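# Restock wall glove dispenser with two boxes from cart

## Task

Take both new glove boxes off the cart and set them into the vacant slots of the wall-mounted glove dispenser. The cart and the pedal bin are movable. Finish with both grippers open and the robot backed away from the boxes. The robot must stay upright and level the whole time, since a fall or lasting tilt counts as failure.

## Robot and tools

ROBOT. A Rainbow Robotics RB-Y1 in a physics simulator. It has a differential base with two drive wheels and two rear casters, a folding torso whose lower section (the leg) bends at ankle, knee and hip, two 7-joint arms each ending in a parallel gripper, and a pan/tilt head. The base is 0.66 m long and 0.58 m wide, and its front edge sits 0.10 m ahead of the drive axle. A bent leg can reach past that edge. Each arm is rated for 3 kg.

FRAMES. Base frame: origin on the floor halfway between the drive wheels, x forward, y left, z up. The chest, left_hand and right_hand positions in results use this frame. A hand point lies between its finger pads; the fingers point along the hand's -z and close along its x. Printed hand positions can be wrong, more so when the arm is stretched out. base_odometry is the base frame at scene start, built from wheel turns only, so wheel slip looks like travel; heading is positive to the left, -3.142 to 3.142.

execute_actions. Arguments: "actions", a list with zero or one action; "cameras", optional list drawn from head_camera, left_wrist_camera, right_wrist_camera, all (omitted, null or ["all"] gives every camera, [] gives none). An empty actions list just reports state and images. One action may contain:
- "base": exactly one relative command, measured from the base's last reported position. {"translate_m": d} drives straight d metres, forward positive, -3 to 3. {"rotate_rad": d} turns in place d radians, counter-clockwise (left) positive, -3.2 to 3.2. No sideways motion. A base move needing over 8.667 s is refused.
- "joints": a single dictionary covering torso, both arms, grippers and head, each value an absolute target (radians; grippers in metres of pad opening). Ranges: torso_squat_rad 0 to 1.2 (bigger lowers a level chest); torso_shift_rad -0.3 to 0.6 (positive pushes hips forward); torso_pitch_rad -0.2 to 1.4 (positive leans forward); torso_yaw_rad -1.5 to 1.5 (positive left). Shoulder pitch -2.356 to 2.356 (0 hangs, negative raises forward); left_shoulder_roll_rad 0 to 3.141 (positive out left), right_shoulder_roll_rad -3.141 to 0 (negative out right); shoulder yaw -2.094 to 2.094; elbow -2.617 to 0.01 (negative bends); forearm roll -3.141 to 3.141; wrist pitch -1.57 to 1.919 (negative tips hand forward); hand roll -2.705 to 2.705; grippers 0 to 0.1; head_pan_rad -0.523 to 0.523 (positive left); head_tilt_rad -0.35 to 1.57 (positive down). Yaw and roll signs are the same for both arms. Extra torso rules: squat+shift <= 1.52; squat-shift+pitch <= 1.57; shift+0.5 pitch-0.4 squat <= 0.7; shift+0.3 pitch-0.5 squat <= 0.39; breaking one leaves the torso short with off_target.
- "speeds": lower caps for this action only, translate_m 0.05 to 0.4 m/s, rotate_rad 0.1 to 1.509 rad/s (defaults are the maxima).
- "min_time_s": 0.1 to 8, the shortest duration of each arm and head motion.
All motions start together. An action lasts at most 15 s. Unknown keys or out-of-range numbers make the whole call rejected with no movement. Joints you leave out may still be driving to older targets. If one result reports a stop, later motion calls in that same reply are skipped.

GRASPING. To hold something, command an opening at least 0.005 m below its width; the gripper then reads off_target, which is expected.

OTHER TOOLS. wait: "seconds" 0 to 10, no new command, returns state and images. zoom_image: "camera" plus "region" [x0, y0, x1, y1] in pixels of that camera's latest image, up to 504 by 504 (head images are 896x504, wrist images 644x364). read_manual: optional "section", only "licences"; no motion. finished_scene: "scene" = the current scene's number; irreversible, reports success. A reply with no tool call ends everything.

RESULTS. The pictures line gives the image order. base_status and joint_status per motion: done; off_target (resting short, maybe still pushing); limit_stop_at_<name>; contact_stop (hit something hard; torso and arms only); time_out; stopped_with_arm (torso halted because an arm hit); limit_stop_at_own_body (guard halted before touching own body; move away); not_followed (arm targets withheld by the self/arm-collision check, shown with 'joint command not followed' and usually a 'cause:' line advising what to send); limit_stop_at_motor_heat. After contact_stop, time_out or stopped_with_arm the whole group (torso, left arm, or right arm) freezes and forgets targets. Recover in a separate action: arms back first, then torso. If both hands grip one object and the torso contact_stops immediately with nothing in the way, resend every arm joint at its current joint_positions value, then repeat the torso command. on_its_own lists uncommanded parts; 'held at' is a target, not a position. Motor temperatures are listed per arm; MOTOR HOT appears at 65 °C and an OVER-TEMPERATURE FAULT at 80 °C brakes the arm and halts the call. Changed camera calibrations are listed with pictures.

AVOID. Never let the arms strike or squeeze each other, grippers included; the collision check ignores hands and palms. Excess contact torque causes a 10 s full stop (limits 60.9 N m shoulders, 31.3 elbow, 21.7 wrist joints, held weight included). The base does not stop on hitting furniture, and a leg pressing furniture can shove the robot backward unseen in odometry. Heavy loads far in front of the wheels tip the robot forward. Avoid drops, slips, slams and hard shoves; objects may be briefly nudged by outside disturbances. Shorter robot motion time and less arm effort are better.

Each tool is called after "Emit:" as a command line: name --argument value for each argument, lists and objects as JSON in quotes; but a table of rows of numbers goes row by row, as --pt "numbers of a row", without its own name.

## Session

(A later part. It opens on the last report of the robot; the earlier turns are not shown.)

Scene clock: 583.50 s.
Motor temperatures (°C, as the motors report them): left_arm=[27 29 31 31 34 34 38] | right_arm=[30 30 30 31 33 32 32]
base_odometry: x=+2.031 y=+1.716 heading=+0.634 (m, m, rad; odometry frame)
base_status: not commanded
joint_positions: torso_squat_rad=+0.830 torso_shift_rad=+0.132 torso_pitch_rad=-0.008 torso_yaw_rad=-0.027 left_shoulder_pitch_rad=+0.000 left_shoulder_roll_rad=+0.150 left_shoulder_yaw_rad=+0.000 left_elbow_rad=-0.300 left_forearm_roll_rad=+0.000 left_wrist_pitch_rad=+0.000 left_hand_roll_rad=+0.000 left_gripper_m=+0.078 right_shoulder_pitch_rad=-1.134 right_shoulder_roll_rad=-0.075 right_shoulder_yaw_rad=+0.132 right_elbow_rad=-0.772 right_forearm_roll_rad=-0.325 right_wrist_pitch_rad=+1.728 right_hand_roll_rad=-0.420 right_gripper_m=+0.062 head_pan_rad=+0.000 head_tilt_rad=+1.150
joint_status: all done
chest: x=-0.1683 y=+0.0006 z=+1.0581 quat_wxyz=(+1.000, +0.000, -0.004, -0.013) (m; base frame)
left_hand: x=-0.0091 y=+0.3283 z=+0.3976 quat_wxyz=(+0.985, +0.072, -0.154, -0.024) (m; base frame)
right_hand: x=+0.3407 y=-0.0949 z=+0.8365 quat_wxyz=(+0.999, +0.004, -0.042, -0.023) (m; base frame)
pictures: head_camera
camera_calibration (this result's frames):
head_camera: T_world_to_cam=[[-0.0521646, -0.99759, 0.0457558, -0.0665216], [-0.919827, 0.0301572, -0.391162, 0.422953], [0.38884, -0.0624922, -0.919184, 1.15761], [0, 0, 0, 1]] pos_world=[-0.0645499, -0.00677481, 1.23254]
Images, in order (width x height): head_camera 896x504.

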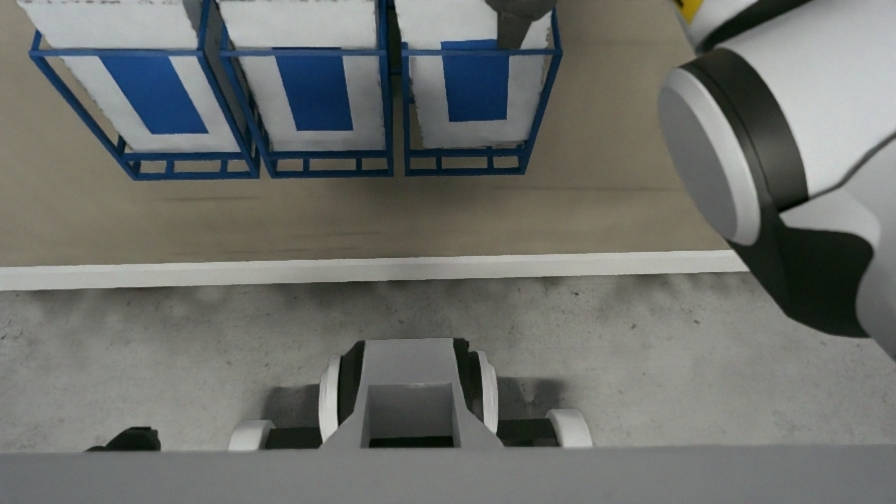

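Emit:
execute_actions --actions '[{"joints":{"right_gripper_m":0.075}}]' --cameras '["head_camera"]'

Emit:
execute_actions --actions '[{"joints":{"torso_squat_rad":0.3,"torso_shift_rad":0.09}}]' --cameras '["head_camera"]'

Scene clock: 588.53 s.
Motor temperatures (°C, as the motors report them): left_arm=[27 29 31 31 34 34 38] | right_arm=[30 30 30 32 33 32 32]
base_odometry: x=+2.031 y=+1.716 heading=+0.634 (m, m, rad; odometry frame)
base_status: not commanded
joint_positions: torso_squat_rad=+0.830 torso_shift_rad=+0.132 torso_pitch_rad=-0.007 torso_yaw_rad=-0.027 left_shoulder_pitch_rad=+0.000 left_shoulder_roll_rad=+0.150 left_shoulder_yaw_rad=+0.000 left_elbow_rad=-0.300 left_forearm_roll_rad=+0.000 left_wrist_pitch_rad=+0.000 left_hand_roll_rad=+0.000 left_gripper_m=+0.078 right_shoulder_pitch_rad=-1.134 right_shoulder_roll_rad=-0.075 right_shoulder_yaw_rad=+0.132 right_elbow_rad=-0.772 right_forearm_roll_rad=-0.325 right_wrist_pitch_rad=+1.728 right_hand_roll_rad=-0.420 right_gripper_m=+0.075 head_pan_rad=+0.000 head_tilt_rad=+1.150
joint_status: all done
chest: x=-0.1681 y=+0.0006 z=+1.0581 quat_wxyz=(+1.000, +0.000, -0.004, -0.013) (m; base frame)
left_hand: x=-0.0091 y=+0.3283 z=+0.3976 quat_wxyz=(+0.985, +0.072, -0.154, -0.024) (m; base frame)
right_hand: x=+0.3407 y=-0.0951 z=+0.8363 quat_wxyz=(+0.999, +0.004, -0.042, -0.023) (m; base frame)
pictures: head_camera
camera_calibration (this result's frames):
head_camera: T_world_to_cam=[[-0.0521546, -0.99759, 0.0457673, -0.0665262], [-0.919914, 0.0301573, -0.390958, 0.422822], [0.388635, -0.0624923, -0.91927, 1.15762], [0, 0, 0, 1]] pos_world=[-0.0644013, -0.00677487, 1.23251]
Images, in order (width x height): head_camera 896x504.

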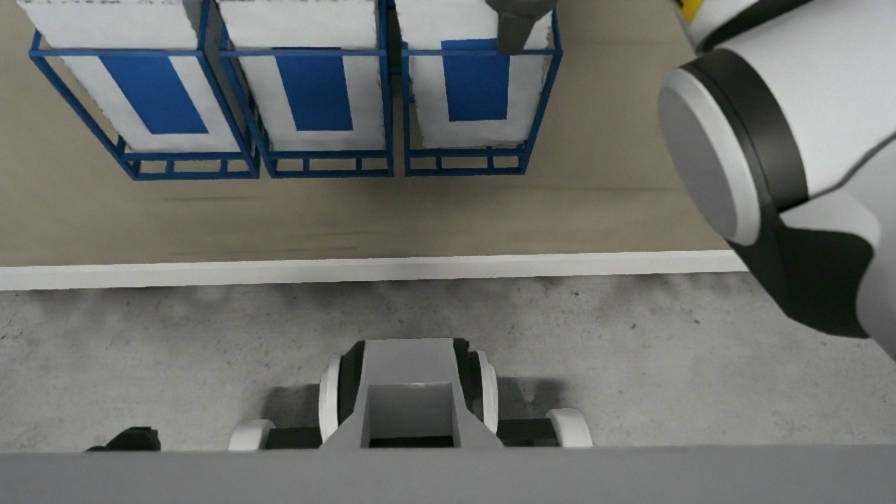

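Scene clock: 591.17 s.
Motor temperatures (°C, as the motors report them): left_arm=[27 29 31 31 34 34 38] | right_arm=[30 30 30 32 33 32 32]
base_odometry: x=+2.031 y=+1.716 heading=+0.634 (m, m, rad; odometry frame)
base_status: not commanded
joint_positions: torso_squat_rad=+0.300 torso_shift_rad=+0.090 torso_pitch_rad=-0.004 torso_yaw_rad=-0.027 left_shoulder_pitch_rad=+0.000 left_shoulder_roll_rad=+0.150 left_shoulder_yaw_rad=+0.000 left_elbow_rad=-0.300 left_forearm_roll_rad=+0.000 left_wrist_pitch_rad=+0.000 left_hand_roll_rad=+0.000 left_gripper_m=+0.078 right_shoulder_pitch_rad=-1.125 right_shoulder_roll_rad=-0.073 right_shoulder_yaw_rad=+0.133 right_elbow_rad=-0.767 right_forearm_roll_rad=-0.325 right_wrist_pitch_rad=+1.728 right_hand_roll_rad=-0.420 right_gripper_m=+0.075 head_pan_rad=+0.000 head_tilt_rad=+1.150
joint_status: all done
chest: x=-0.1693 y=+0.0008 z=+1.2559 quat_wxyz=(+1.000, +0.000, -0.002, -0.013) (m; base frame)
left_hand: x=-0.0121 y=+0.3285 z=+0.5950 quat_wxyz=(+0.985, +0.072, -0.152, -0.024) (m; base frame)
right_hand: x=+0.3357 y=-0.0962 z=+1.0268 quat_wxyz=(+0.999, +0.003, -0.034, -0.025) (m; base frame)
pictures: head_camera
camera_calibration (this result's frames):
head_camera: T_world_to_cam=[[-0.0520222, -0.997595, 0.0458084, -0.0755128], [-0.921061, 0.0302034, -0.388246, 0.495532], [0.385929, -0.0623897, -0.920416, 1.34089], [0, 0, 0, 1]] pos_world=[-0.0650004, -0.00664021, 1.43002]
Images, in order (width x height): head_camera 896x504.

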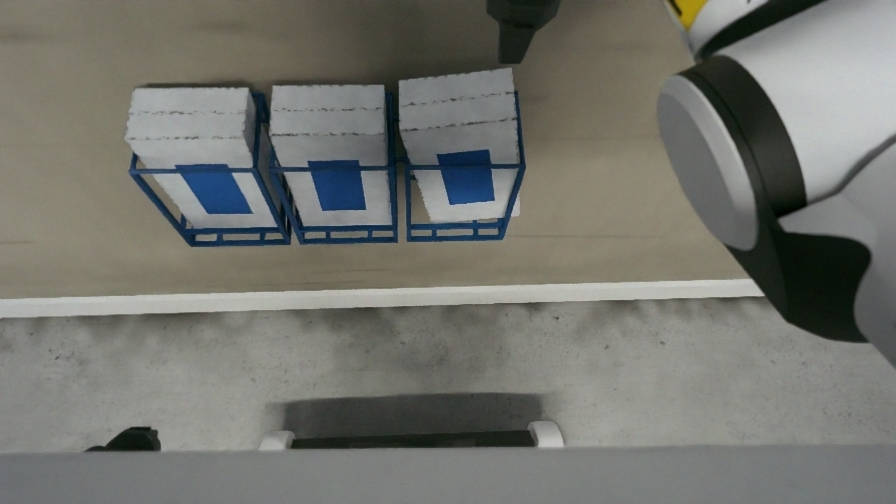

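Emit:
execute_actions --actions '[{"joints":{"torso_squat_rad":0.75,"torso_shift_rad":0.122,"right_gripper_m":0.085,"right_shoulder_roll_rad":-0.07}}]' --cameras '[]'

Emit:
execute_actions --actions '[{"joints":{"right_gripper_m":0.045}}]' --cameras '[]'

Emit:
execute_actions --actions '[{"joints":{"torso_squat_rad":0.62,"torso_shift_rad":0.11}}]' --cameras '[]'

Emit:
execute_actions --actions '[{"joints":{"right_shoulder_roll_rad":-0.098},"min_time_s":1}]' --cameras '["head_camera"]'

Emit:
execute_actions --actions '[{"joints":{"torso_squat_rad":0.76,"torso_shift_rad":0.123,"right_shoulder_roll_rad":-0.09}}]' --cameras '["head_camera"]'

Scene clock: 606.57 s.
Motor temperatures (°C, as the motors report them): left_arm=[27 29 31 31 34 34 38] | right_arm=[30 30 30 31 33 32 32]
base_odometry: x=+2.031 y=+1.716 heading=+0.634 (m, m, rad; odometry frame)
base_status: not commanded
joint_positions: torso_squat_rad=+0.750 torso_shift_rad=+0.122 torso_pitch_rad=-0.005 torso_yaw_rad=-0.027 left_shoulder_pitch_rad=+0.000 left_shoulder_roll_rad=+0.150 left_shoulder_yaw_rad=+0.000 left_elbow_rad=-0.300 left_forearm_roll_rad=+0.000 left_wrist_pitch_rad=+0.000 left_hand_roll_rad=+0.000 left_gripper_m=+0.078 right_shoulder_pitch_rad=-1.125 right_shoulder_roll_rad=-0.070 right_shoulder_yaw_rad=+0.133 right_elbow_rad=-0.767 right_forearm_roll_rad=-0.325 right_wrist_pitch_rad=+1.728 right_hand_roll_rad=-0.420 right_gripper_m=+0.085 head_pan_rad=+0.000 head_tilt_rad=+1.150
joint_status: all done
chest: x=-0.1672 y=+0.0006 z=+1.0983 quat_wxyz=(+1.000, +0.000, -0.002, -0.013) (m; base frame)
left_hand: x=-0.0099 y=+0.3284 z=+0.4374 quat_wxyz=(+0.985, +0.072, -0.152, -0.024) (m; base frame)
right_hand: x=+0.3371 y=-0.0946 z=+0.8689 quat_wxyz=(+0.999, +0.004, -0.033, -0.023) (m; base frame)
pictures: none
No camera images: the call's "cameras" was empty. Leave "cameras" out to get every camera's image.

Scene clock: 607.47 s.
Motor temperatures (°C, as the motors report them): left_arm=[27 29 31 31 34 34 38] | right_arm=[30 30 30 31 33 32 32]
base_odometry: x=+2.031 y=+1.716 heading=+0.634 (m, m, rad; odometry frame)
base_status: not commanded
joint_positions: torso_squat_rad=+0.750 torso_shift_rad=+0.122 torso_pitch_rad=-0.005 torso_yaw_rad=-0.027 left_shoulder_pitch_rad=+0.000 left_shoulder_roll_rad=+0.150 left_shoulder_yaw_rad=+0.000 left_elbow_rad=-0.300 left_forearm_roll_rad=+0.000 left_wrist_pitch_rad=+0.000 left_hand_roll_rad=+0.000 left_gripper_m=+0.078 right_shoulder_pitch_rad=-1.125 right_shoulder_roll_rad=-0.070 right_shoulder_yaw_rad=+0.133 right_elbow_rad=-0.767 right_forearm_roll_rad=-0.325 right_wrist_pitch_rad=+1.728 right_hand_roll_rad=-0.420 right_gripper_m=+0.061 head_pan_rad=+0.000 head_tilt_rad=+1.150
joint_status: right_gripper_m off_target (ended at +0.061, target +0.045)
chest: x=-0.1672 y=+0.0006 z=+1.0983 quat_wxyz=(+1.000, +0.000, -0.002, -0.013) (m; base frame)
left_hand: x=-0.0099 y=+0.3284 z=+0.4374 quat_wxyz=(+0.985, +0.072, -0.152, -0.024) (m; base frame)
right_hand: x=+0.3371 y=-0.0946 z=+0.8689 quat_wxyz=(+0.999, +0.004, -0.033, -0.023) (m; base frame)
pictures: none
No camera images: the call's "cameras" was empty. Leave "cameras" out to get every camera's image.

Scene clock: 608.67 s.
Motor temperatures (°C, as the motors report them): left_arm=[27 29 31 31 34 34 38] | right_arm=[30 30 30 31 33 32 32]
base_odometry: x=+2.031 y=+1.716 heading=+0.634 (m, m, rad; odometry frame)
base_status: not commanded
joint_positions: torso_squat_rad=+0.620 torso_shift_rad=+0.110 torso_pitch_rad=-0.004 torso_yaw_rad=-0.027 left_shoulder_pitch_rad=+0.000 left_shoulder_roll_rad=+0.150 left_shoulder_yaw_rad=+0.000 left_elbow_rad=-0.300 left_forearm_roll_rad=+0.000 left_wrist_pitch_rad=+0.000 left_hand_roll_rad=+0.000 left_gripper_m=+0.078 right_shoulder_pitch_rad=-1.125 right_shoulder_roll_rad=-0.069 right_shoulder_yaw_rad=+0.133 right_elbow_rad=-0.767 right_forearm_roll_rad=-0.325 right_wrist_pitch_rad=+1.728 right_hand_roll_rad=-0.420 right_gripper_m=+0.061 head_pan_rad=+0.000 head_tilt_rad=+1.150
joint_status: all done
chest: x=-0.1667 y=+0.0007 z=+1.1562 quat_wxyz=(+1.000, +0.000, -0.002, -0.013) (m; base frame)
left_hand: x=-0.0098 y=+0.3284 z=+0.4952 quat_wxyz=(+0.985, +0.072, -0.152, -0.024) (m; base frame)
right_hand: x=+0.3372 y=-0.0942 z=+0.9261 quat_wxyz=(+0.999, +0.004, -0.032, -0.023) (m; base frame)
pictures: none
No camera images: the call's "cameras" was empty. Leave "cameras" out to get every camera's image.

Scene clock: 609.93 s.
Motor temperatures (°C, as the motors report them): left_arm=[27 29 31 31 34 34 38] | right_arm=[30 30 30 31 33 32 32]
base_odometry: x=+2.031 y=+1.716 heading=+0.634 (m, m, rad; odometry frame)
base_status: not commanded
joint_positions: torso_squat_rad=+0.620 torso_shift_rad=+0.110 torso_pitch_rad=-0.004 torso_yaw_rad=-0.027 left_shoulder_pitch_rad=+0.000 left_shoulder_roll_rad=+0.150 left_shoulder_yaw_rad=+0.000 left_elbow_rad=-0.300 left_forearm_roll_rad=+0.000 left_wrist_pitch_rad=+0.000 left_hand_roll_rad=+0.000 left_gripper_m=+0.078 right_shoulder_pitch_rad=-1.125 right_shoulder_roll_rad=-0.096 right_shoulder_yaw_rad=+0.133 right_elbow_rad=-0.767 right_forearm_roll_rad=-0.326 right_wrist_pitch_rad=+1.728 right_hand_roll_rad=-0.420 right_gripper_m=+0.061 head_pan_rad=+0.000 head_tilt_rad=+1.150
joint_status: all done
chest: x=-0.1667 y=+0.0007 z=+1.1562 quat_wxyz=(+1.000, +0.000, -0.002, -0.013) (m; base frame)
left_hand: x=-0.0098 y=+0.3284 z=+0.4952 quat_wxyz=(+0.985, +0.072, -0.152, -0.024) (m; base frame)
right_hand: x=+0.3423 y=-0.1094 z=+0.9288 quat_wxyz=(+0.999, -0.002, -0.036, -0.034) (m; base frame)
pictures: head_camera
camera_calibration (this result's frames):
head_camera: T_world_to_cam=[[-0.0520109, -0.997596, 0.0457866, -0.0708909], [-0.921142, 0.0302144, -0.388053, 0.458913], [0.385736, -0.0623589, -0.920499, 1.24815], [0, 0, 0, 1]] pos_world=[-0.062418, -0.00675326, 1.33024]
Images, in order (width x height): head_camera 896x504.

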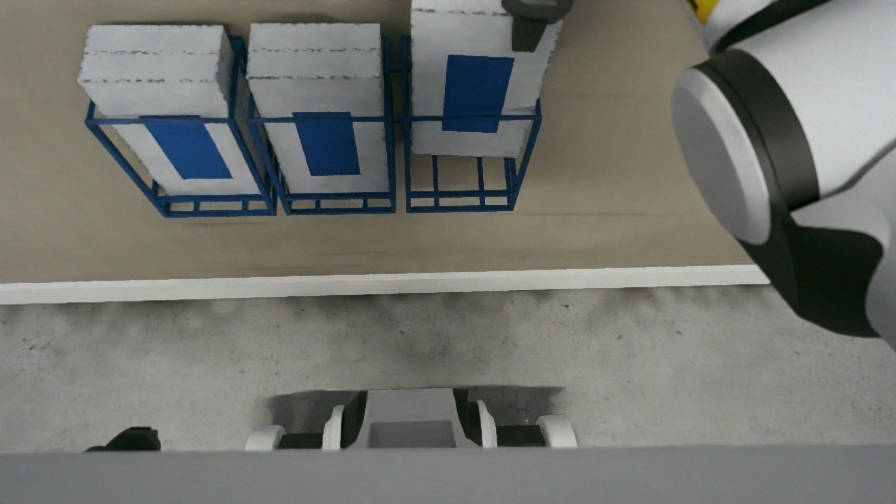

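Scene clock: 611.20 s.
Motor temperatures (°C, as the motors report them): left_arm=[27 29 31 31 34 34 38] | right_arm=[30 30 30 31 33 32 32]
base_odometry: x=+2.031 y=+1.716 heading=+0.634 (m, m, rad; odometry frame)
base_status: not commanded
joint_positions: torso_squat_rad=+0.760 torso_shift_rad=+0.123 torso_pitch_rad=-0.005 torso_yaw_rad=-0.027 left_shoulder_pitch_rad=+0.000 left_shoulder_roll_rad=+0.150 left_shoulder_yaw_rad=+0.000 left_elbow_rad=-0.300 left_forearm_roll_rad=+0.000 left_wrist_pitch_rad=+0.000 left_hand_roll_rad=+0.000 left_gripper_m=+0.078 right_shoulder_pitch_rad=-1.127 right_shoulder_roll_rad=-0.089 right_shoulder_yaw_rad=+0.133 right_elbow_rad=-0.768 right_forearm_roll_rad=-0.326 right_wrist_pitch_rad=+1.728 right_hand_roll_rad=-0.420 right_gripper_m=+0.061 head_pan_rad=+0.000 head_tilt_rad=+1.150
joint_status: all done
chest: x=-0.1676 y=+0.0006 z=+1.0935 quat_wxyz=(+1.000, +0.000, -0.003, -0.013) (m; base frame)
left_hand: x=-0.0098 y=+0.3284 z=+0.4327 quat_wxyz=(+0.985, +0.072, -0.153, -0.024) (m; base frame)
right_hand: x=+0.3412 y=-0.1046 z=+0.8677 quat_wxyz=(+0.999, +0.000, -0.038, -0.031) (m; base frame)
pictures: head_camera
camera_calibration (this result's frames):
head_camera: T_world_to_cam=[[-0.05204, -0.997599, 0.0456965, -0.0680362], [-0.920687, 0.0302032, -0.389131, 0.435038], [0.386817, -0.0623225, -0.920048, 1.19044], [0, 0, 0, 1]] pos_world=[-0.0634899, -0.00682088, 1.26766]
Images, in order (width x height): head_camera 896x504.

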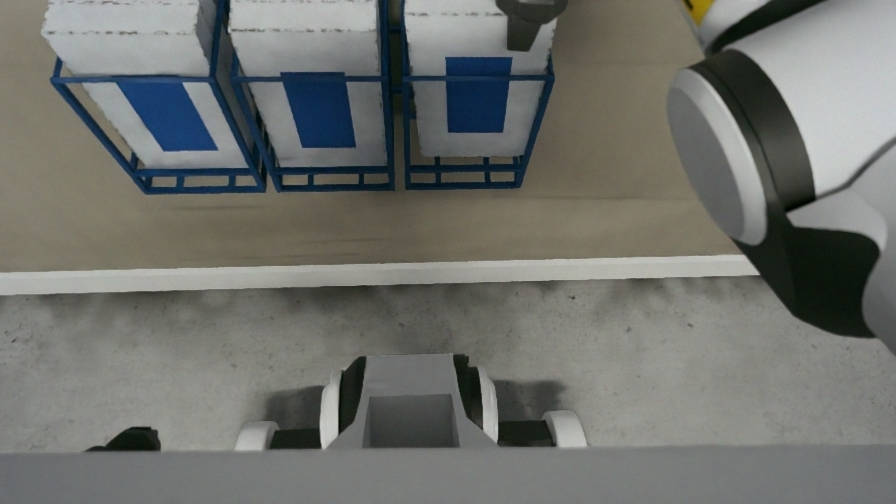

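Emit:
execute_actions --actions '[{"joints":{"right_shoulder_roll_rad":-0.074},"min_time_s":1}]' --cameras '["head_camera"]'

Emit:
execute_actions --actions '[{"joints":{"torso_squat_rad":0.83,"torso_shift_rad":0.133}}]' --cameras '["head_camera"]'

Scene clock: 619.17 s.
Motor temperatures (°C, as the motors report them): left_arm=[27 29 31 31 34 34 38] | right_arm=[30 30 30 31 33 32 32]
base_odometry: x=+2.031 y=+1.716 heading=+0.634 (m, m, rad; odometry frame)
base_status: not commanded
joint_positions: torso_squat_rad=+0.760 torso_shift_rad=+0.123 torso_pitch_rad=-0.005 torso_yaw_rad=-0.027 left_shoulder_pitch_rad=+0.000 left_shoulder_roll_rad=+0.150 left_shoulder_yaw_rad=+0.000 left_elbow_rad=-0.300 left_forearm_roll_rad=+0.000 left_wrist_pitch_rad=+0.000 left_hand_roll_rad=+0.000 left_gripper_m=+0.078 right_shoulder_pitch_rad=-1.127 right_shoulder_roll_rad=-0.075 right_shoulder_yaw_rad=+0.133 right_elbow_rad=-0.769 right_forearm_roll_rad=-0.325 right_wrist_pitch_rad=+1.728 right_hand_roll_rad=-0.420 right_gripper_m=+0.061 head_pan_rad=+0.000 head_tilt_rad=+1.150
joint_status: all done
chest: x=-0.1676 y=+0.0006 z=+1.0935 quat_wxyz=(+1.000, +0.000, -0.003, -0.013) (m; base frame)
left_hand: x=-0.0098 y=+0.3284 z=+0.4327 quat_wxyz=(+0.985, +0.072, -0.153, -0.024) (m; base frame)
right_hand: x=+0.3388 y=-0.0969 z=+0.8664 quat_wxyz=(+0.999, +0.003, -0.036, -0.025) (m; base frame)
pictures: head_camera
camera_calibration (this result's frames):
head_camera: T_world_to_cam=[[-0.0520403, -0.997599, 0.0456965, -0.0680362], [-0.920687, 0.0302034, -0.389132, 0.435039], [0.386817, -0.0623226, -0.920048, 1.19044], [0, 0, 0, 1]] pos_world=[-0.06349, -0.00682092, 1.26766]
Images, in order (width x height): head_camera 896x504.

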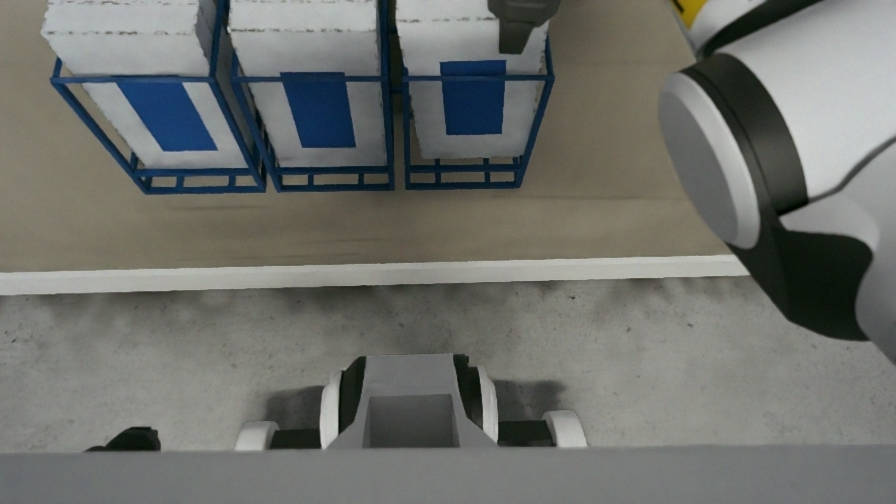

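Scene clock: 620.13 s.
Motor temperatures (°C, as the motors report them): left_arm=[27 29 31 31 34 34 38] | right_arm=[30 30 30 31 33 32 32]
base_odometry: x=+2.031 y=+1.716 heading=+0.634 (m, m, rad; odometry frame)
base_status: not commanded
joint_positions: torso_squat_rad=+0.830 torso_shift_rad=+0.132 torso_pitch_rad=-0.008 torso_yaw_rad=-0.027 left_shoulder_pitch_rad=+0.000 left_shoulder_roll_rad=+0.150 left_shoulder_yaw_rad=+0.000 left_elbow_rad=-0.300 left_forearm_roll_rad=+0.000 left_wrist_pitch_rad=+0.000 left_hand_roll_rad=+0.000 left_gripper_m=+0.078 right_shoulder_pitch_rad=-1.134 right_shoulder_roll_rad=-0.076 right_shoulder_yaw_rad=+0.132 right_elbow_rad=-0.772 right_forearm_roll_rad=-0.325 right_wrist_pitch_rad=+1.728 right_hand_roll_rad=-0.420 right_gripper_m=+0.062 head_pan_rad=+0.000 head_tilt_rad=+1.150
joint_status: all done
chest: x=-0.1683 y=+0.0006 z=+1.0581 quat_wxyz=(+1.000, +0.000, -0.004, -0.013) (m; base frame)
left_hand: x=-0.0091 y=+0.3283 z=+0.3976 quat_wxyz=(+0.985, +0.072, -0.154, -0.024) (m; base frame)
right_hand: x=+0.3409 y=-0.0957 z=+0.8366 quat_wxyz=(+0.999, +0.003, -0.042, -0.024) (m; base frame)
pictures: head_camera
camera_calibration (this result's frames):
head_camera: T_world_to_cam=[[-0.0521425, -0.997591, 0.0457492, -0.0665114], [-0.91983, 0.0301396, -0.391158, 0.422951], [0.388837, -0.0624775, -0.919186, 1.15761], [0, 0, 0, 1]] pos_world=[-0.0645475, -0.0067741, 1.23254]
Images, in order (width x height): head_camera 896x504.

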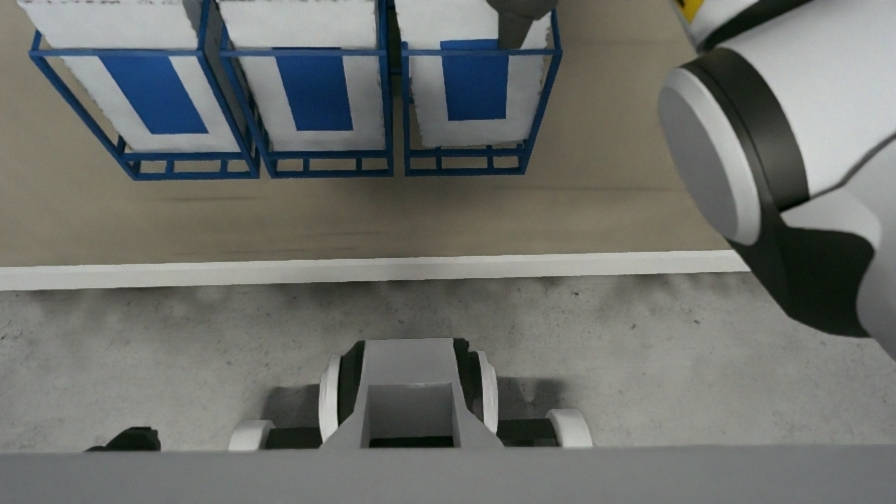

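Emit:
execute_actions --actions '[{"joints":{"torso_squat_rad":0.64,"torso_shift_rad":0.112}}]' --cameras '[]'

Emit:
execute_actions --actions '[{"joints":{"right_shoulder_roll_rad":-0.105},"min_time_s":1}]' --cameras '["head_camera"]'

Emit:
execute_actions --actions '[{"joints":{"torso_squat_rad":0.83,"torso_shift_rad":0.133,"right_shoulder_roll_rad":-0.098}}]' --cameras '["head_camera"]'

Scene clock: 632.27 s.
Motor temperatures (°C, as the motors report them): left_arm=[27 29 31 31 34 34 38] | right_arm=[30 30 30 32 33 32 32]
base_odometry: x=+2.031 y=+1.716 heading=+0.634 (m, m, rad; odometry frame)
base_status: not commanded
joint_positions: torso_squat_rad=+0.640 torso_shift_rad=+0.112 torso_pitch_rad=-0.004 torso_yaw_rad=-0.027 left_shoulder_pitch_rad=+0.000 left_shoulder_roll_rad=+0.150 left_shoulder_yaw_rad=+0.000 left_elbow_rad=-0.300 left_forearm_roll_rad=+0.000 left_wrist_pitch_rad=+0.000 left_hand_roll_rad=+0.000 left_gripper_m=+0.078 right_shoulder_pitch_rad=-1.125 right_shoulder_roll_rad=-0.073 right_shoulder_yaw_rad=+0.133 right_elbow_rad=-0.767 right_forearm_roll_rad=-0.325 right_wrist_pitch_rad=+1.728 right_hand_roll_rad=-0.420 right_gripper_m=+0.062 head_pan_rad=+0.000 head_tilt_rad=+1.150
joint_status: all done
chest: x=-0.1665 y=+0.0007 z=+1.1479 quat_wxyz=(+1.000, +0.000, -0.002, -0.013) (m; base frame)
left_hand: x=-0.0095 y=+0.3284 z=+0.4869 quat_wxyz=(+0.985, +0.072, -0.152, -0.024) (m; base frame)
right_hand: x=+0.3383 y=-0.0965 z=+0.9184 quat_wxyz=(+0.999, +0.003, -0.033, -0.025) (m; base frame)
pictures: none
No camera images: the call's "cameras" was empty. Leave "cameras" out to get every camera's image.

Scene clock: 633.53 s.
Motor temperatures (°C, as the motors report them): left_arm=[27 29 31 31 34 34 38] | right_arm=[30 30 30 32 33 32 32]
base_odometry: x=+2.031 y=+1.716 heading=+0.634 (m, m, rad; odometry frame)
base_status: not commanded
joint_positions: torso_squat_rad=+0.640 torso_shift_rad=+0.112 torso_pitch_rad=-0.004 torso_yaw_rad=-0.027 left_shoulder_pitch_rad=+0.000 left_shoulder_roll_rad=+0.150 left_shoulder_yaw_rad=+0.000 left_elbow_rad=-0.300 left_forearm_roll_rad=+0.000 left_wrist_pitch_rad=+0.000 left_hand_roll_rad=+0.000 left_gripper_m=+0.078 right_shoulder_pitch_rad=-1.125 right_shoulder_roll_rad=-0.103 right_shoulder_yaw_rad=+0.133 right_elbow_rad=-0.767 right_forearm_roll_rad=-0.326 right_wrist_pitch_rad=+1.728 right_hand_roll_rad=-0.420 right_gripper_m=+0.062 head_pan_rad=+0.000 head_tilt_rad=+1.150
joint_status: all done
chest: x=-0.1665 y=+0.0007 z=+1.1479 quat_wxyz=(+1.000, +0.000, -0.002, -0.013) (m; base frame)
left_hand: x=-0.0095 y=+0.3284 z=+0.4869 quat_wxyz=(+0.985, +0.072, -0.152, -0.024) (m; base frame)
right_hand: x=+0.3438 y=-0.1132 z=+0.9214 quat_wxyz=(+0.999, -0.003, -0.038, -0.037) (m; base frame)
pictures: head_camera
camera_calibration (this result's frames):
head_camera: T_world_to_cam=[[-0.0519802, -0.997597, 0.0457996, -0.0705087], [-0.921137, 0.0301801, -0.388067, 0.455884], [0.385752, -0.0623595, -0.920493, 1.2404], [0, 0, 0, 1]] pos_world=[-0.0622204, -0.00674714, 1.32192]
Images, in order (width x height): head_camera 896x504.

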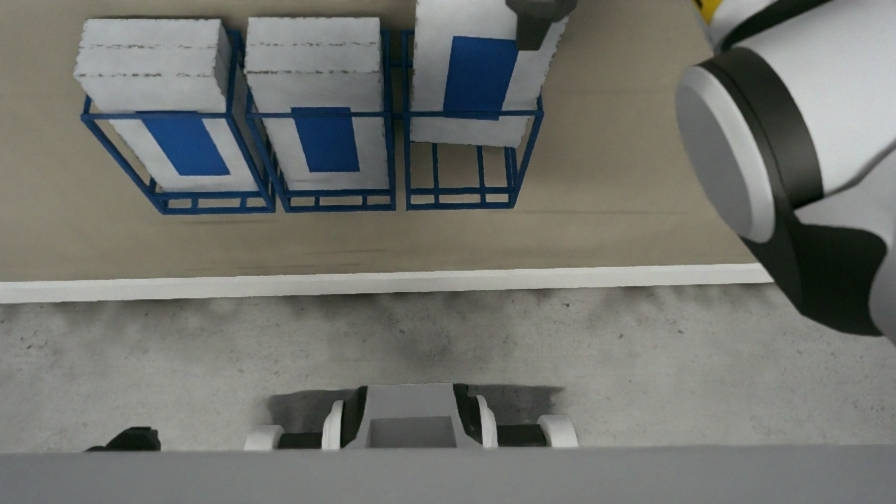

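Scene clock: 634.97 s.
Motor temperatures (°C, as the motors report them): left_arm=[27 29 31 31 34 33 38] | right_arm=[30 30 30 32 33 32 32]
base_odometry: x=+2.031 y=+1.716 heading=+0.634 (m, m, rad; odometry frame)
base_status: not commanded
joint_positions: torso_squat_rad=+0.830 torso_shift_rad=+0.133 torso_pitch_rad=-0.005 torso_yaw_rad=-0.027 left_shoulder_pitch_rad=+0.000 left_shoulder_roll_rad=+0.150 left_shoulder_yaw_rad=+0.000 left_elbow_rad=-0.300 left_forearm_roll_rad=+0.000 left_wrist_pitch_rad=+0.000 left_hand_roll_rad=+0.000 left_gripper_m=+0.078 right_shoulder_pitch_rad=-1.128 right_shoulder_roll_rad=-0.097 right_shoulder_yaw_rad=+0.133 right_elbow_rad=-0.769 right_forearm_roll_rad=-0.325 right_wrist_pitch_rad=+1.727 right_hand_roll_rad=-0.420 right_gripper_m=+0.062 head_pan_rad=+0.000 head_tilt_rad=+1.150
joint_status: all done
chest: x=-0.1670 y=+0.0006 z=+1.0582 quat_wxyz=(+1.000, +0.000, -0.003, -0.013) (m; base frame)
left_hand: x=-0.0094 y=+0.3284 z=+0.3974 quat_wxyz=(+0.985, +0.072, -0.153, -0.024) (m; base frame)
right_hand: x=+0.3436 y=-0.1093 z=+0.8334 quat_wxyz=(+0.999, -0.002, -0.040, -0.034) (m; base frame)
pictures: head_camera
camera_calibration (this result's frames):
head_camera: T_world_to_cam=[[-0.0519687, -0.997601, 0.0457223, -0.066439], [-0.920795, 0.0301442, -0.388881, 0.421547], [0.38657, -0.0623104, -0.920153, 1.15781], [0, 0, 0, 1]] pos_world=[-0.0628707, -0.00684305, 1.23233]
Images, in order (width x height): head_camera 896x504.

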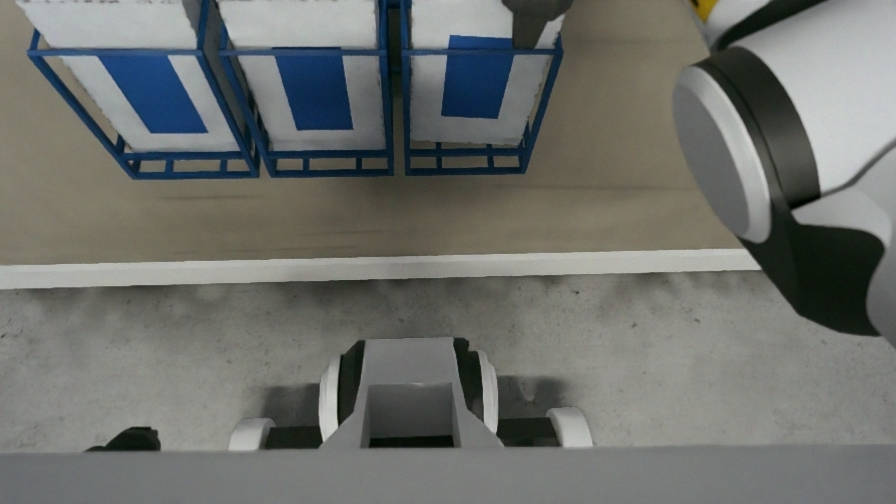

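Emit:
execute_actions --actions '[{"joints":{"right_shoulder_roll_rad":-0.09},"min_time_s":1}]' --cameras '["head_camera"]'

Emit:
execute_actions --actions '[{"joints":{"right_gripper_m":0.075}}]' --cameras '[]'

Emit:
execute_actions --actions '[{"joints":{"torso_squat_rad":0.3,"torso_shift_rad":0.09}}]' --cameras '["head_camera"]'

Scene clock: 643.53 s.
Motor temperatures (°C, as the motors report them): left_arm=[27 29 31 31 34 33 38] | right_arm=[29 30 30 32 33 32 32]
base_odometry: x=+2.031 y=+1.716 heading=+0.634 (m, m, rad; odometry frame)
base_status: not commanded
joint_positions: torso_squat_rad=+0.830 torso_shift_rad=+0.133 torso_pitch_rad=-0.005 torso_yaw_rad=-0.027 left_shoulder_pitch_rad=+0.000 left_shoulder_roll_rad=+0.150 left_shoulder_yaw_rad=+0.000 left_elbow_rad=-0.300 left_forearm_roll_rad=+0.000 left_wrist_pitch_rad=+0.000 left_hand_roll_rad=+0.000 left_gripper_m=+0.078 right_shoulder_pitch_rad=-1.128 right_shoulder_roll_rad=-0.093 right_shoulder_yaw_rad=+0.133 right_elbow_rad=-0.769 right_forearm_roll_rad=-0.324 right_wrist_pitch_rad=+1.727 right_hand_roll_rad=-0.420 right_gripper_m=+0.062 head_pan_rad=+0.000 head_tilt_rad=+1.150
joint_status: all done
chest: x=-0.1670 y=+0.0006 z=+1.0582 quat_wxyz=(+1.000, +0.000, -0.003, -0.013) (m; base frame)
left_hand: x=-0.0094 y=+0.3284 z=+0.3973 quat_wxyz=(+0.985, +0.072, -0.153, -0.024) (m; base frame)
right_hand: x=+0.3431 y=-0.1068 z=+0.8332 quat_wxyz=(+0.999, -0.001, -0.040, -0.032) (m; base frame)
pictures: head_camera
camera_calibration (this result's frames):
head_camera: T_world_to_cam=[[-0.0519656, -0.997602, 0.0457253, -0.0664393], [-0.920817, 0.0301438, -0.388829, 0.421527], [0.386518, -0.0623104, -0.920175, 1.15781], [0, 0, 0, 1]] pos_world=[-0.0628163, -0.00684298, 1.23233]
Images, in order (width x height): head_camera 896x504.

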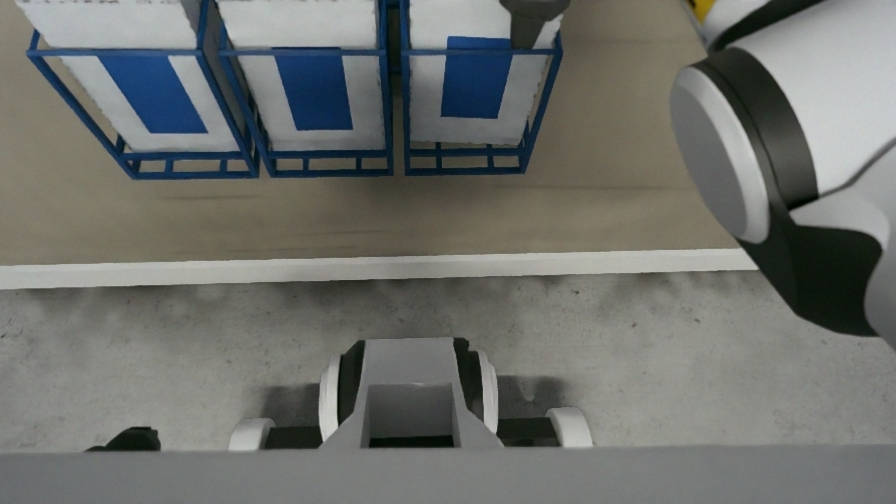

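Scene clock: 644.33 s.
Motor temperatures (°C, as the motors report them): left_arm=[27 29 31 31 34 33 38] | right_arm=[29 30 30 31 33 32 32]
base_odometry: x=+2.032 y=+1.716 heading=+0.634 (m, m, rad; odometry frame)
base_status: not commanded
joint_positions: torso_squat_rad=+0.830 torso_shift_rad=+0.133 torso_pitch_rad=-0.005 torso_yaw_rad=-0.027 left_shoulder_pitch_rad=+0.000 left_shoulder_roll_rad=+0.150 left_shoulder_yaw_rad=+0.000 left_elbow_rad=-0.300 left_forearm_roll_rad=+0.000 left_wrist_pitch_rad=+0.000 left_hand_roll_rad=+0.000 left_gripper_m=+0.078 right_shoulder_pitch_rad=-1.131 right_shoulder_roll_rad=-0.094 right_shoulder_yaw_rad=+0.133 right_elbow_rad=-0.771 right_forearm_roll_rad=-0.324 right_wrist_pitch_rad=+1.725 right_hand_roll_rad=-0.420 right_gripper_m=+0.072 head_pan_rad=+0.000 head_tilt_rad=+1.150
joint_status: all done
chest: x=-0.1668 y=+0.0006 z=+1.0582 quat_wxyz=(+1.000, +0.000, -0.002, -0.013) (m; base frame)
left_hand: x=-0.0094 y=+0.3284 z=+0.3973 quat_wxyz=(+0.985, +0.072, -0.152, -0.024) (m; base frame)
right_hand: x=+0.3449 y=-0.1065 z=+0.8351 quat_wxyz=(+0.999, -0.001, -0.043, -0.032) (m; base frame)
pictures: none
No camera images: the call's "cameras" was empty. Leave "cameras" out to get every camera's image.

Scene clock: 646.97 s.
Motor temperatures (°C, as the motors report them): left_arm=[27 29 31 31 34 33 38] | right_arm=[29 30 30 31 33 32 32]
base_odometry: x=+2.031 y=+1.716 heading=+0.634 (m, m, rad; odometry frame)
base_status: not commanded
joint_positions: torso_squat_rad=+0.300 torso_shift_rad=+0.090 torso_pitch_rad=-0.004 torso_yaw_rad=-0.027 left_shoulder_pitch_rad=+0.000 left_shoulder_roll_rad=+0.150 left_shoulder_yaw_rad=+0.000 left_elbow_rad=-0.300 left_forearm_roll_rad=+0.000 left_wrist_pitch_rad=+0.000 left_hand_roll_rad=+0.000 left_gripper_m=+0.078 right_shoulder_pitch_rad=-1.125 right_shoulder_roll_rad=-0.090 right_shoulder_yaw_rad=+0.133 right_elbow_rad=-0.767 right_forearm_roll_rad=-0.325 right_wrist_pitch_rad=+1.728 right_hand_roll_rad=-0.420 right_gripper_m=+0.075 head_pan_rad=+0.000 head_tilt_rad=+1.150
joint_status: all done
chest: x=-0.1693 y=+0.0007 z=+1.2559 quat_wxyz=(+1.000, +0.000, -0.002, -0.013) (m; base frame)
left_hand: x=-0.0122 y=+0.3286 z=+0.5950 quat_wxyz=(+0.985, +0.072, -0.152, -0.024) (m; base frame)
right_hand: x=+0.3390 y=-0.1058 z=+1.0285 quat_wxyz=(+0.999, -0.001, -0.036, -0.032) (m; base frame)
pictures: head_camera
camera_calibration (this result's frames):
head_camera: T_world_to_cam=[[-0.0519458, -0.997601, 0.0457585, -0.07545], [-0.921064, 0.0301524, -0.388241, 0.495525], [0.38593, -0.062314, -0.920421, 1.34089], [0, 0, 0, 1]] pos_world=[-0.0649999, -0.00665386, 1.43002]
Images, in order (width x height): head_camera 896x504.

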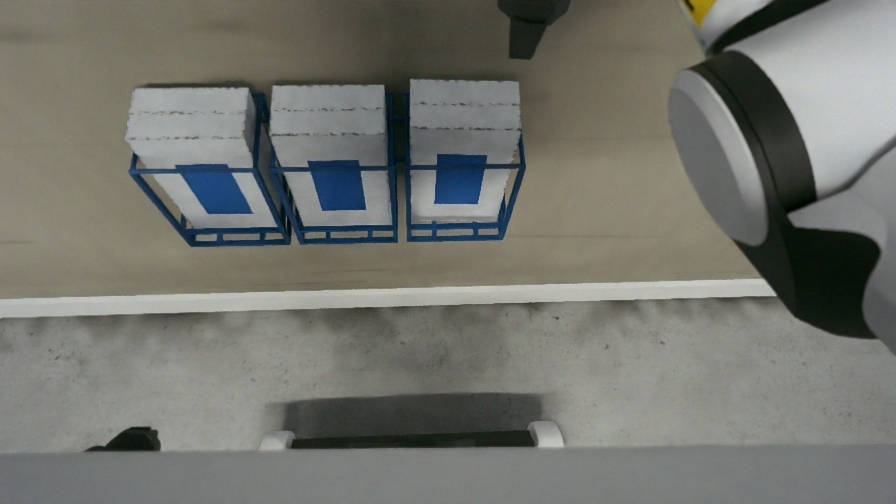

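Emit:
execute_actions --actions '[{"joints":{"right_gripper_m":0.02,"right_shoulder_roll_rad":-0.075,"torso_squat_rad":0.7,"torso_shift_rad":0.118}}]' --cameras '["head_camera"]'

Emit:
execute_actions --actions '[{"joints":{"torso_squat_rad":0.76,"torso_shift_rad":0.123}}]' --cameras '["head_camera","right_wrist_camera"]'

Scene clock: 656.27 s.
Motor temperatures (°C, as the motors report them): left_arm=[27 29 31 31 34 33 38] | right_arm=[30 30 30 31 33 32 32]
base_odometry: x=+2.031 y=+1.716 heading=+0.634 (m, m, rad; odometry frame)
base_status: not commanded
joint_positions: torso_squat_rad=+0.700 torso_shift_rad=+0.118 torso_pitch_rad=-0.005 torso_yaw_rad=-0.027 left_shoulder_pitch_rad=+0.000 left_shoulder_roll_rad=+0.150 left_shoulder_yaw_rad=+0.000 left_elbow_rad=-0.300 left_forearm_roll_rad=+0.000 left_wrist_pitch_rad=+0.000 left_hand_roll_rad=+0.000 left_gripper_m=+0.078 right_shoulder_pitch_rad=-1.125 right_shoulder_roll_rad=-0.075 right_shoulder_yaw_rad=+0.133 right_elbow_rad=-0.767 right_forearm_roll_rad=-0.325 right_wrist_pitch_rad=+1.728 right_hand_roll_rad=-0.420 right_gripper_m=+0.020 head_pan_rad=+0.000 head_tilt_rad=+1.150
joint_status: all done
chest: x=-0.1665 y=+0.0006 z=+1.1216 quat_wxyz=(+1.000, +0.000, -0.002, -0.013) (m; base frame)
left_hand: x=-0.0092 y=+0.3284 z=+0.4607 quat_wxyz=(+0.985, +0.072, -0.152, -0.024) (m; base frame)
right_hand: x=+0.3388 y=-0.0974 z=+0.8927 quat_wxyz=(+0.999, +0.003, -0.034, -0.025) (m; base frame)
pictures: head_camera
camera_calibration (this result's frames):
head_camera: T_world_to_cam=[[-0.051999, -0.997603, 0.0456597, -0.0692381], [-0.920942, 0.0302206, -0.388526, 0.446286], [0.386214, -0.0622529, -0.920306, 1.21608], [0, 0, 0, 1]] pos_world=[-0.0622637, -0.00685481, 1.29572]
Images, in order (width x height): head_camera 896x504.

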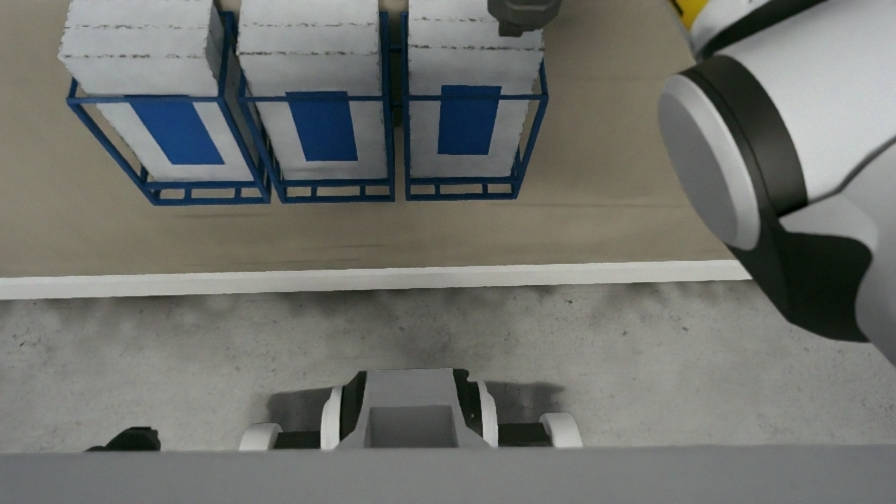

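Scene clock: 657.20 s.
Motor temperatures (°C, as the motors report them): left_arm=[27 29 31 31 34 33 38] | right_arm=[30 30 30 31 33 32 32]
base_odometry: x=+2.031 y=+1.716 heading=+0.634 (m, m, rad; odometry frame)
base_status: not commanded
joint_positions: torso_squat_rad=+0.760 torso_shift_rad=+0.123 torso_pitch_rad=-0.005 torso_yaw_rad=-0.027 left_shoulder_pitch_rad=+0.000 left_shoulder_roll_rad=+0.150 left_shoulder_yaw_rad=+0.000 left_elbow_rad=-0.300 left_forearm_roll_rad=+0.000 left_wrist_pitch_rad=+0.000 left_hand_roll_rad=+0.000 left_gripper_m=+0.078 right_shoulder_pitch_rad=-1.126 right_shoulder_roll_rad=-0.075 right_shoulder_yaw_rad=+0.133 right_elbow_rad=-0.768 right_forearm_roll_rad=-0.325 right_wrist_pitch_rad=+1.728 right_hand_roll_rad=-0.420 right_gripper_m=+0.020 head_pan_rad=+0.000 head_tilt_rad=+1.150
joint_status: all done
chest: x=-0.1674 y=+0.0005 z=+1.0935 quat_wxyz=(+1.000, +0.000, -0.003, -0.013) (m; base frame)
left_hand: x=-0.0099 y=+0.3284 z=+0.4327 quat_wxyz=(+0.985, +0.072, -0.153, -0.024) (m; base frame)
right_hand: x=+0.3383 y=-0.0974 z=+0.8653 quat_wxyz=(+0.999, +0.003, -0.035, -0.025) (m; base frame)
pictures: head_camera, right_wrist_camera
camera_calibration (this result's frames):
head_camera: T_world_to_cam=[[-0.0520163, -0.997603, 0.0456397, -0.0680113], [-0.920794, 0.0302206, -0.388876, 0.434874], [0.386565, -0.0622527, -0.920159, 1.19047], [0, 0, 0, 1]] pos_world=[-0.0633014, -0.00688048, 1.26764]
right_wrist_camera: T_world_to_cam=[[-0.993951, 0.0484806, -0.0985428, 0.428235], [-0.0279178, 0.756273, 0.65366, -0.453902], [0.106215, 0.652458, -0.750345, 0.766801], [0, 0, 0, 1]] pos_world=[0.331527, -0.177793, 0.914263]
Images, in order (width x height): head_camera 896x504, right_wrist_camera 644x364.

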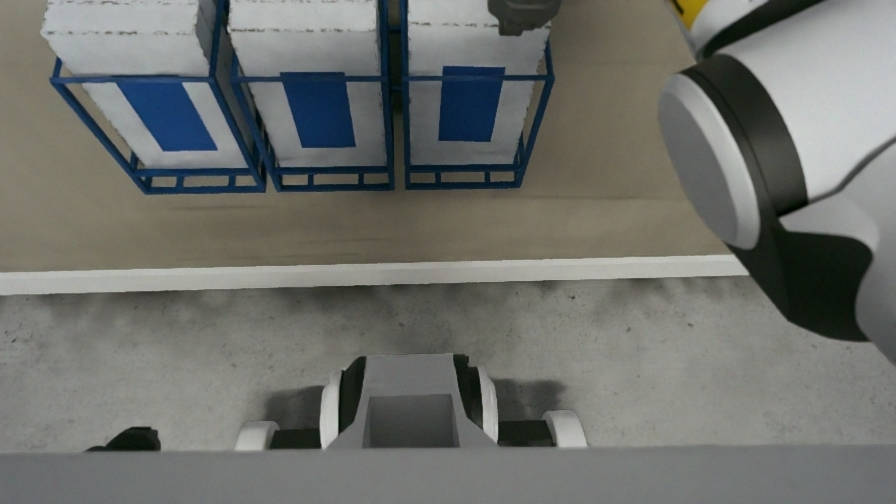

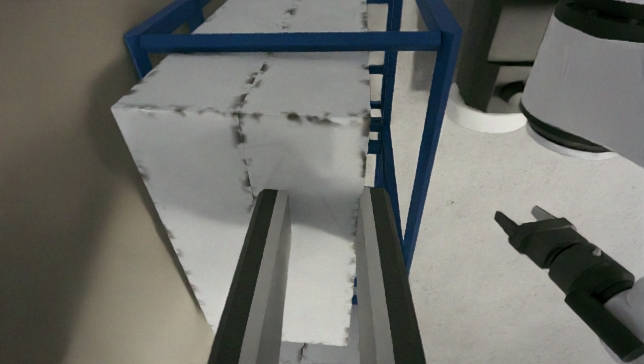

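Emit:
execute_actions --actions '[{"joints":{"torso_squat_rad":0.3,"torso_shift_rad":0.09,"head_tilt_rad":0.9}}]' --cameras '[]'

Emit:
execute_actions --actions '[{"base":{"translate_m":-0.7},"joints":{"head_tilt_rad":0.8,"right_shoulder_pitch_rad":0,"right_shoulder_roll_rad":-0.15,"right_shoulder_yaw_rad":0,"right_elbow_rad":-0.3,"right_forearm_roll_rad":0,"right_wrist_pitch_rad":0,"right_hand_roll_rad":0}}]' --cameras '["head_camera"]'

Scene clock: 683.77 s.
Motor temperatures (°C, as the motors report them): left_arm=[27 29 31 31 34 33 38] | right_arm=[30 30 30 31 33 32 32]
base_odometry: x=+2.031 y=+1.716 heading=+0.634 (m, m, rad; odometry frame)
base_status: not commanded
joint_positions: torso_squat_rad=+0.300 torso_shift_rad=+0.090 torso_pitch_rad=-0.004 torso_yaw_rad=-0.027 left_shoulder_pitch_rad=+0.000 left_shoulder_roll_rad=+0.150 left_shoulder_yaw_rad=+0.000 left_elbow_rad=-0.300 left_forearm_roll_rad=+0.000 left_wrist_pitch_rad=+0.000 left_hand_roll_rad=+0.000 left_gripper_m=+0.078 right_shoulder_pitch_rad=-1.125 right_shoulder_roll_rad=-0.075 right_shoulder_yaw_rad=+0.133 right_elbow_rad=-0.767 right_forearm_roll_rad=-0.325 right_wrist_pitch_rad=+1.728 right_hand_roll_rad=-0.420 right_gripper_m=+0.020 head_pan_rad=+0.000 head_tilt_rad=+0.900
joint_status: all done
chest: x=-0.1693 y=+0.0007 z=+1.2559 quat_wxyz=(+1.000, +0.000, -0.002, -0.013) (m; base frame)
left_hand: x=-0.0122 y=+0.3285 z=+0.5950 quat_wxyz=(+0.985, +0.072, -0.152, -0.024) (m; base frame)
right_hand: x=+0.3360 y=-0.0974 z=+1.0269 quat_wxyz=(+0.999, +0.003, -0.034, -0.025) (m; base frame)
pictures: none
No camera images: the call's "cameras" was empty. Leave "cameras" out to get every camera's image.

Scene clock: 687.57 s.
Motor temperatures (°C, as the motors report them): left_arm=[27 29 31 31 34 33 38] | right_arm=[30 30 30 31 33 32 32]
base_odometry: x=+1.468 y=+1.301 heading=+0.636 (m, m, rad; odometry frame)
base_status: done
joint_positions: torso_squat_rad=+0.300 torso_shift_rad=+0.090 torso_pitch_rad=-0.005 torso_yaw_rad=-0.027 left_shoulder_pitch_rad=+0.000 left_shoulder_roll_rad=+0.150 left_shoulder_yaw_rad=+0.000 left_elbow_rad=-0.300 left_forearm_roll_rad=+0.000 left_wrist_pitch_rad=+0.000 left_hand_roll_rad=+0.000 left_gripper_m=+0.078 right_shoulder_pitch_rad=+0.000 right_shoulder_roll_rad=-0.150 right_shoulder_yaw_rad=+0.000 right_elbow_rad=-0.300 right_forearm_roll_rad=+0.000 right_wrist_pitch_rad=+0.000 right_hand_roll_rad=+0.000 right_gripper_m=+0.020 head_pan_rad=+0.000 head_tilt_rad=+0.800
joint_status: all done
chest: x=-0.1694 y=+0.0007 z=+1.2560 quat_wxyz=(+1.000, +0.000, -0.002, -0.014) (m; base frame)
left_hand: x=-0.0121 y=+0.3286 z=+0.5951 quat_wxyz=(+0.985, +0.072, -0.152, -0.024) (m; base frame)
right_hand: x=-0.0304 y=-0.3353 z=+0.5951 quat_wxyz=(+0.986, -0.076, -0.150, -0.002) (m; base frame)
pictures: head_camera
camera_calibration (this result's frames):
head_camera: T_world_to_cam=[[-0.0661461, -0.997221, 0.0342729, -0.0609491], [-0.732038, 0.0251584, -0.680799, 0.949441], [0.678045, -0.0701213, -0.731668, 1.10942], [0, 0, 0, 1]] pos_world=[-0.0612434, -0.00687209, 1.4602]
Images, in order (width x height): head_camera 896x504.

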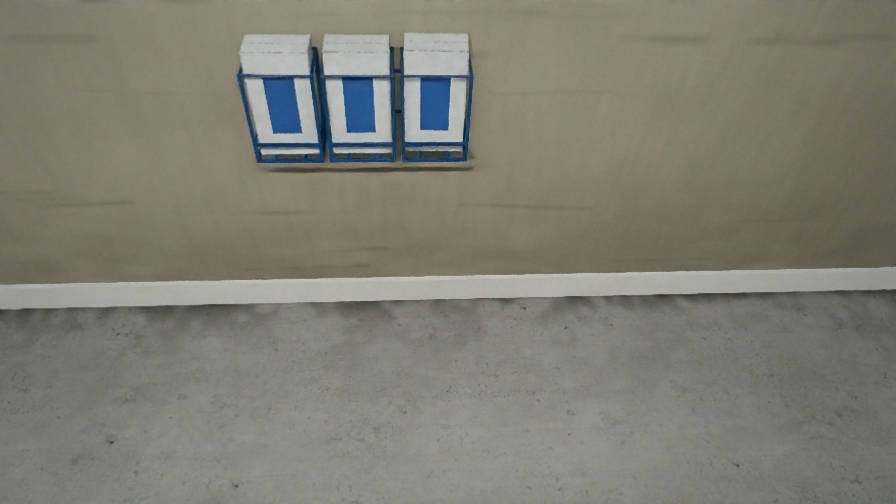

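All seated.

Emit:
finished_scene --scene 1

The scene is finished: the task was done.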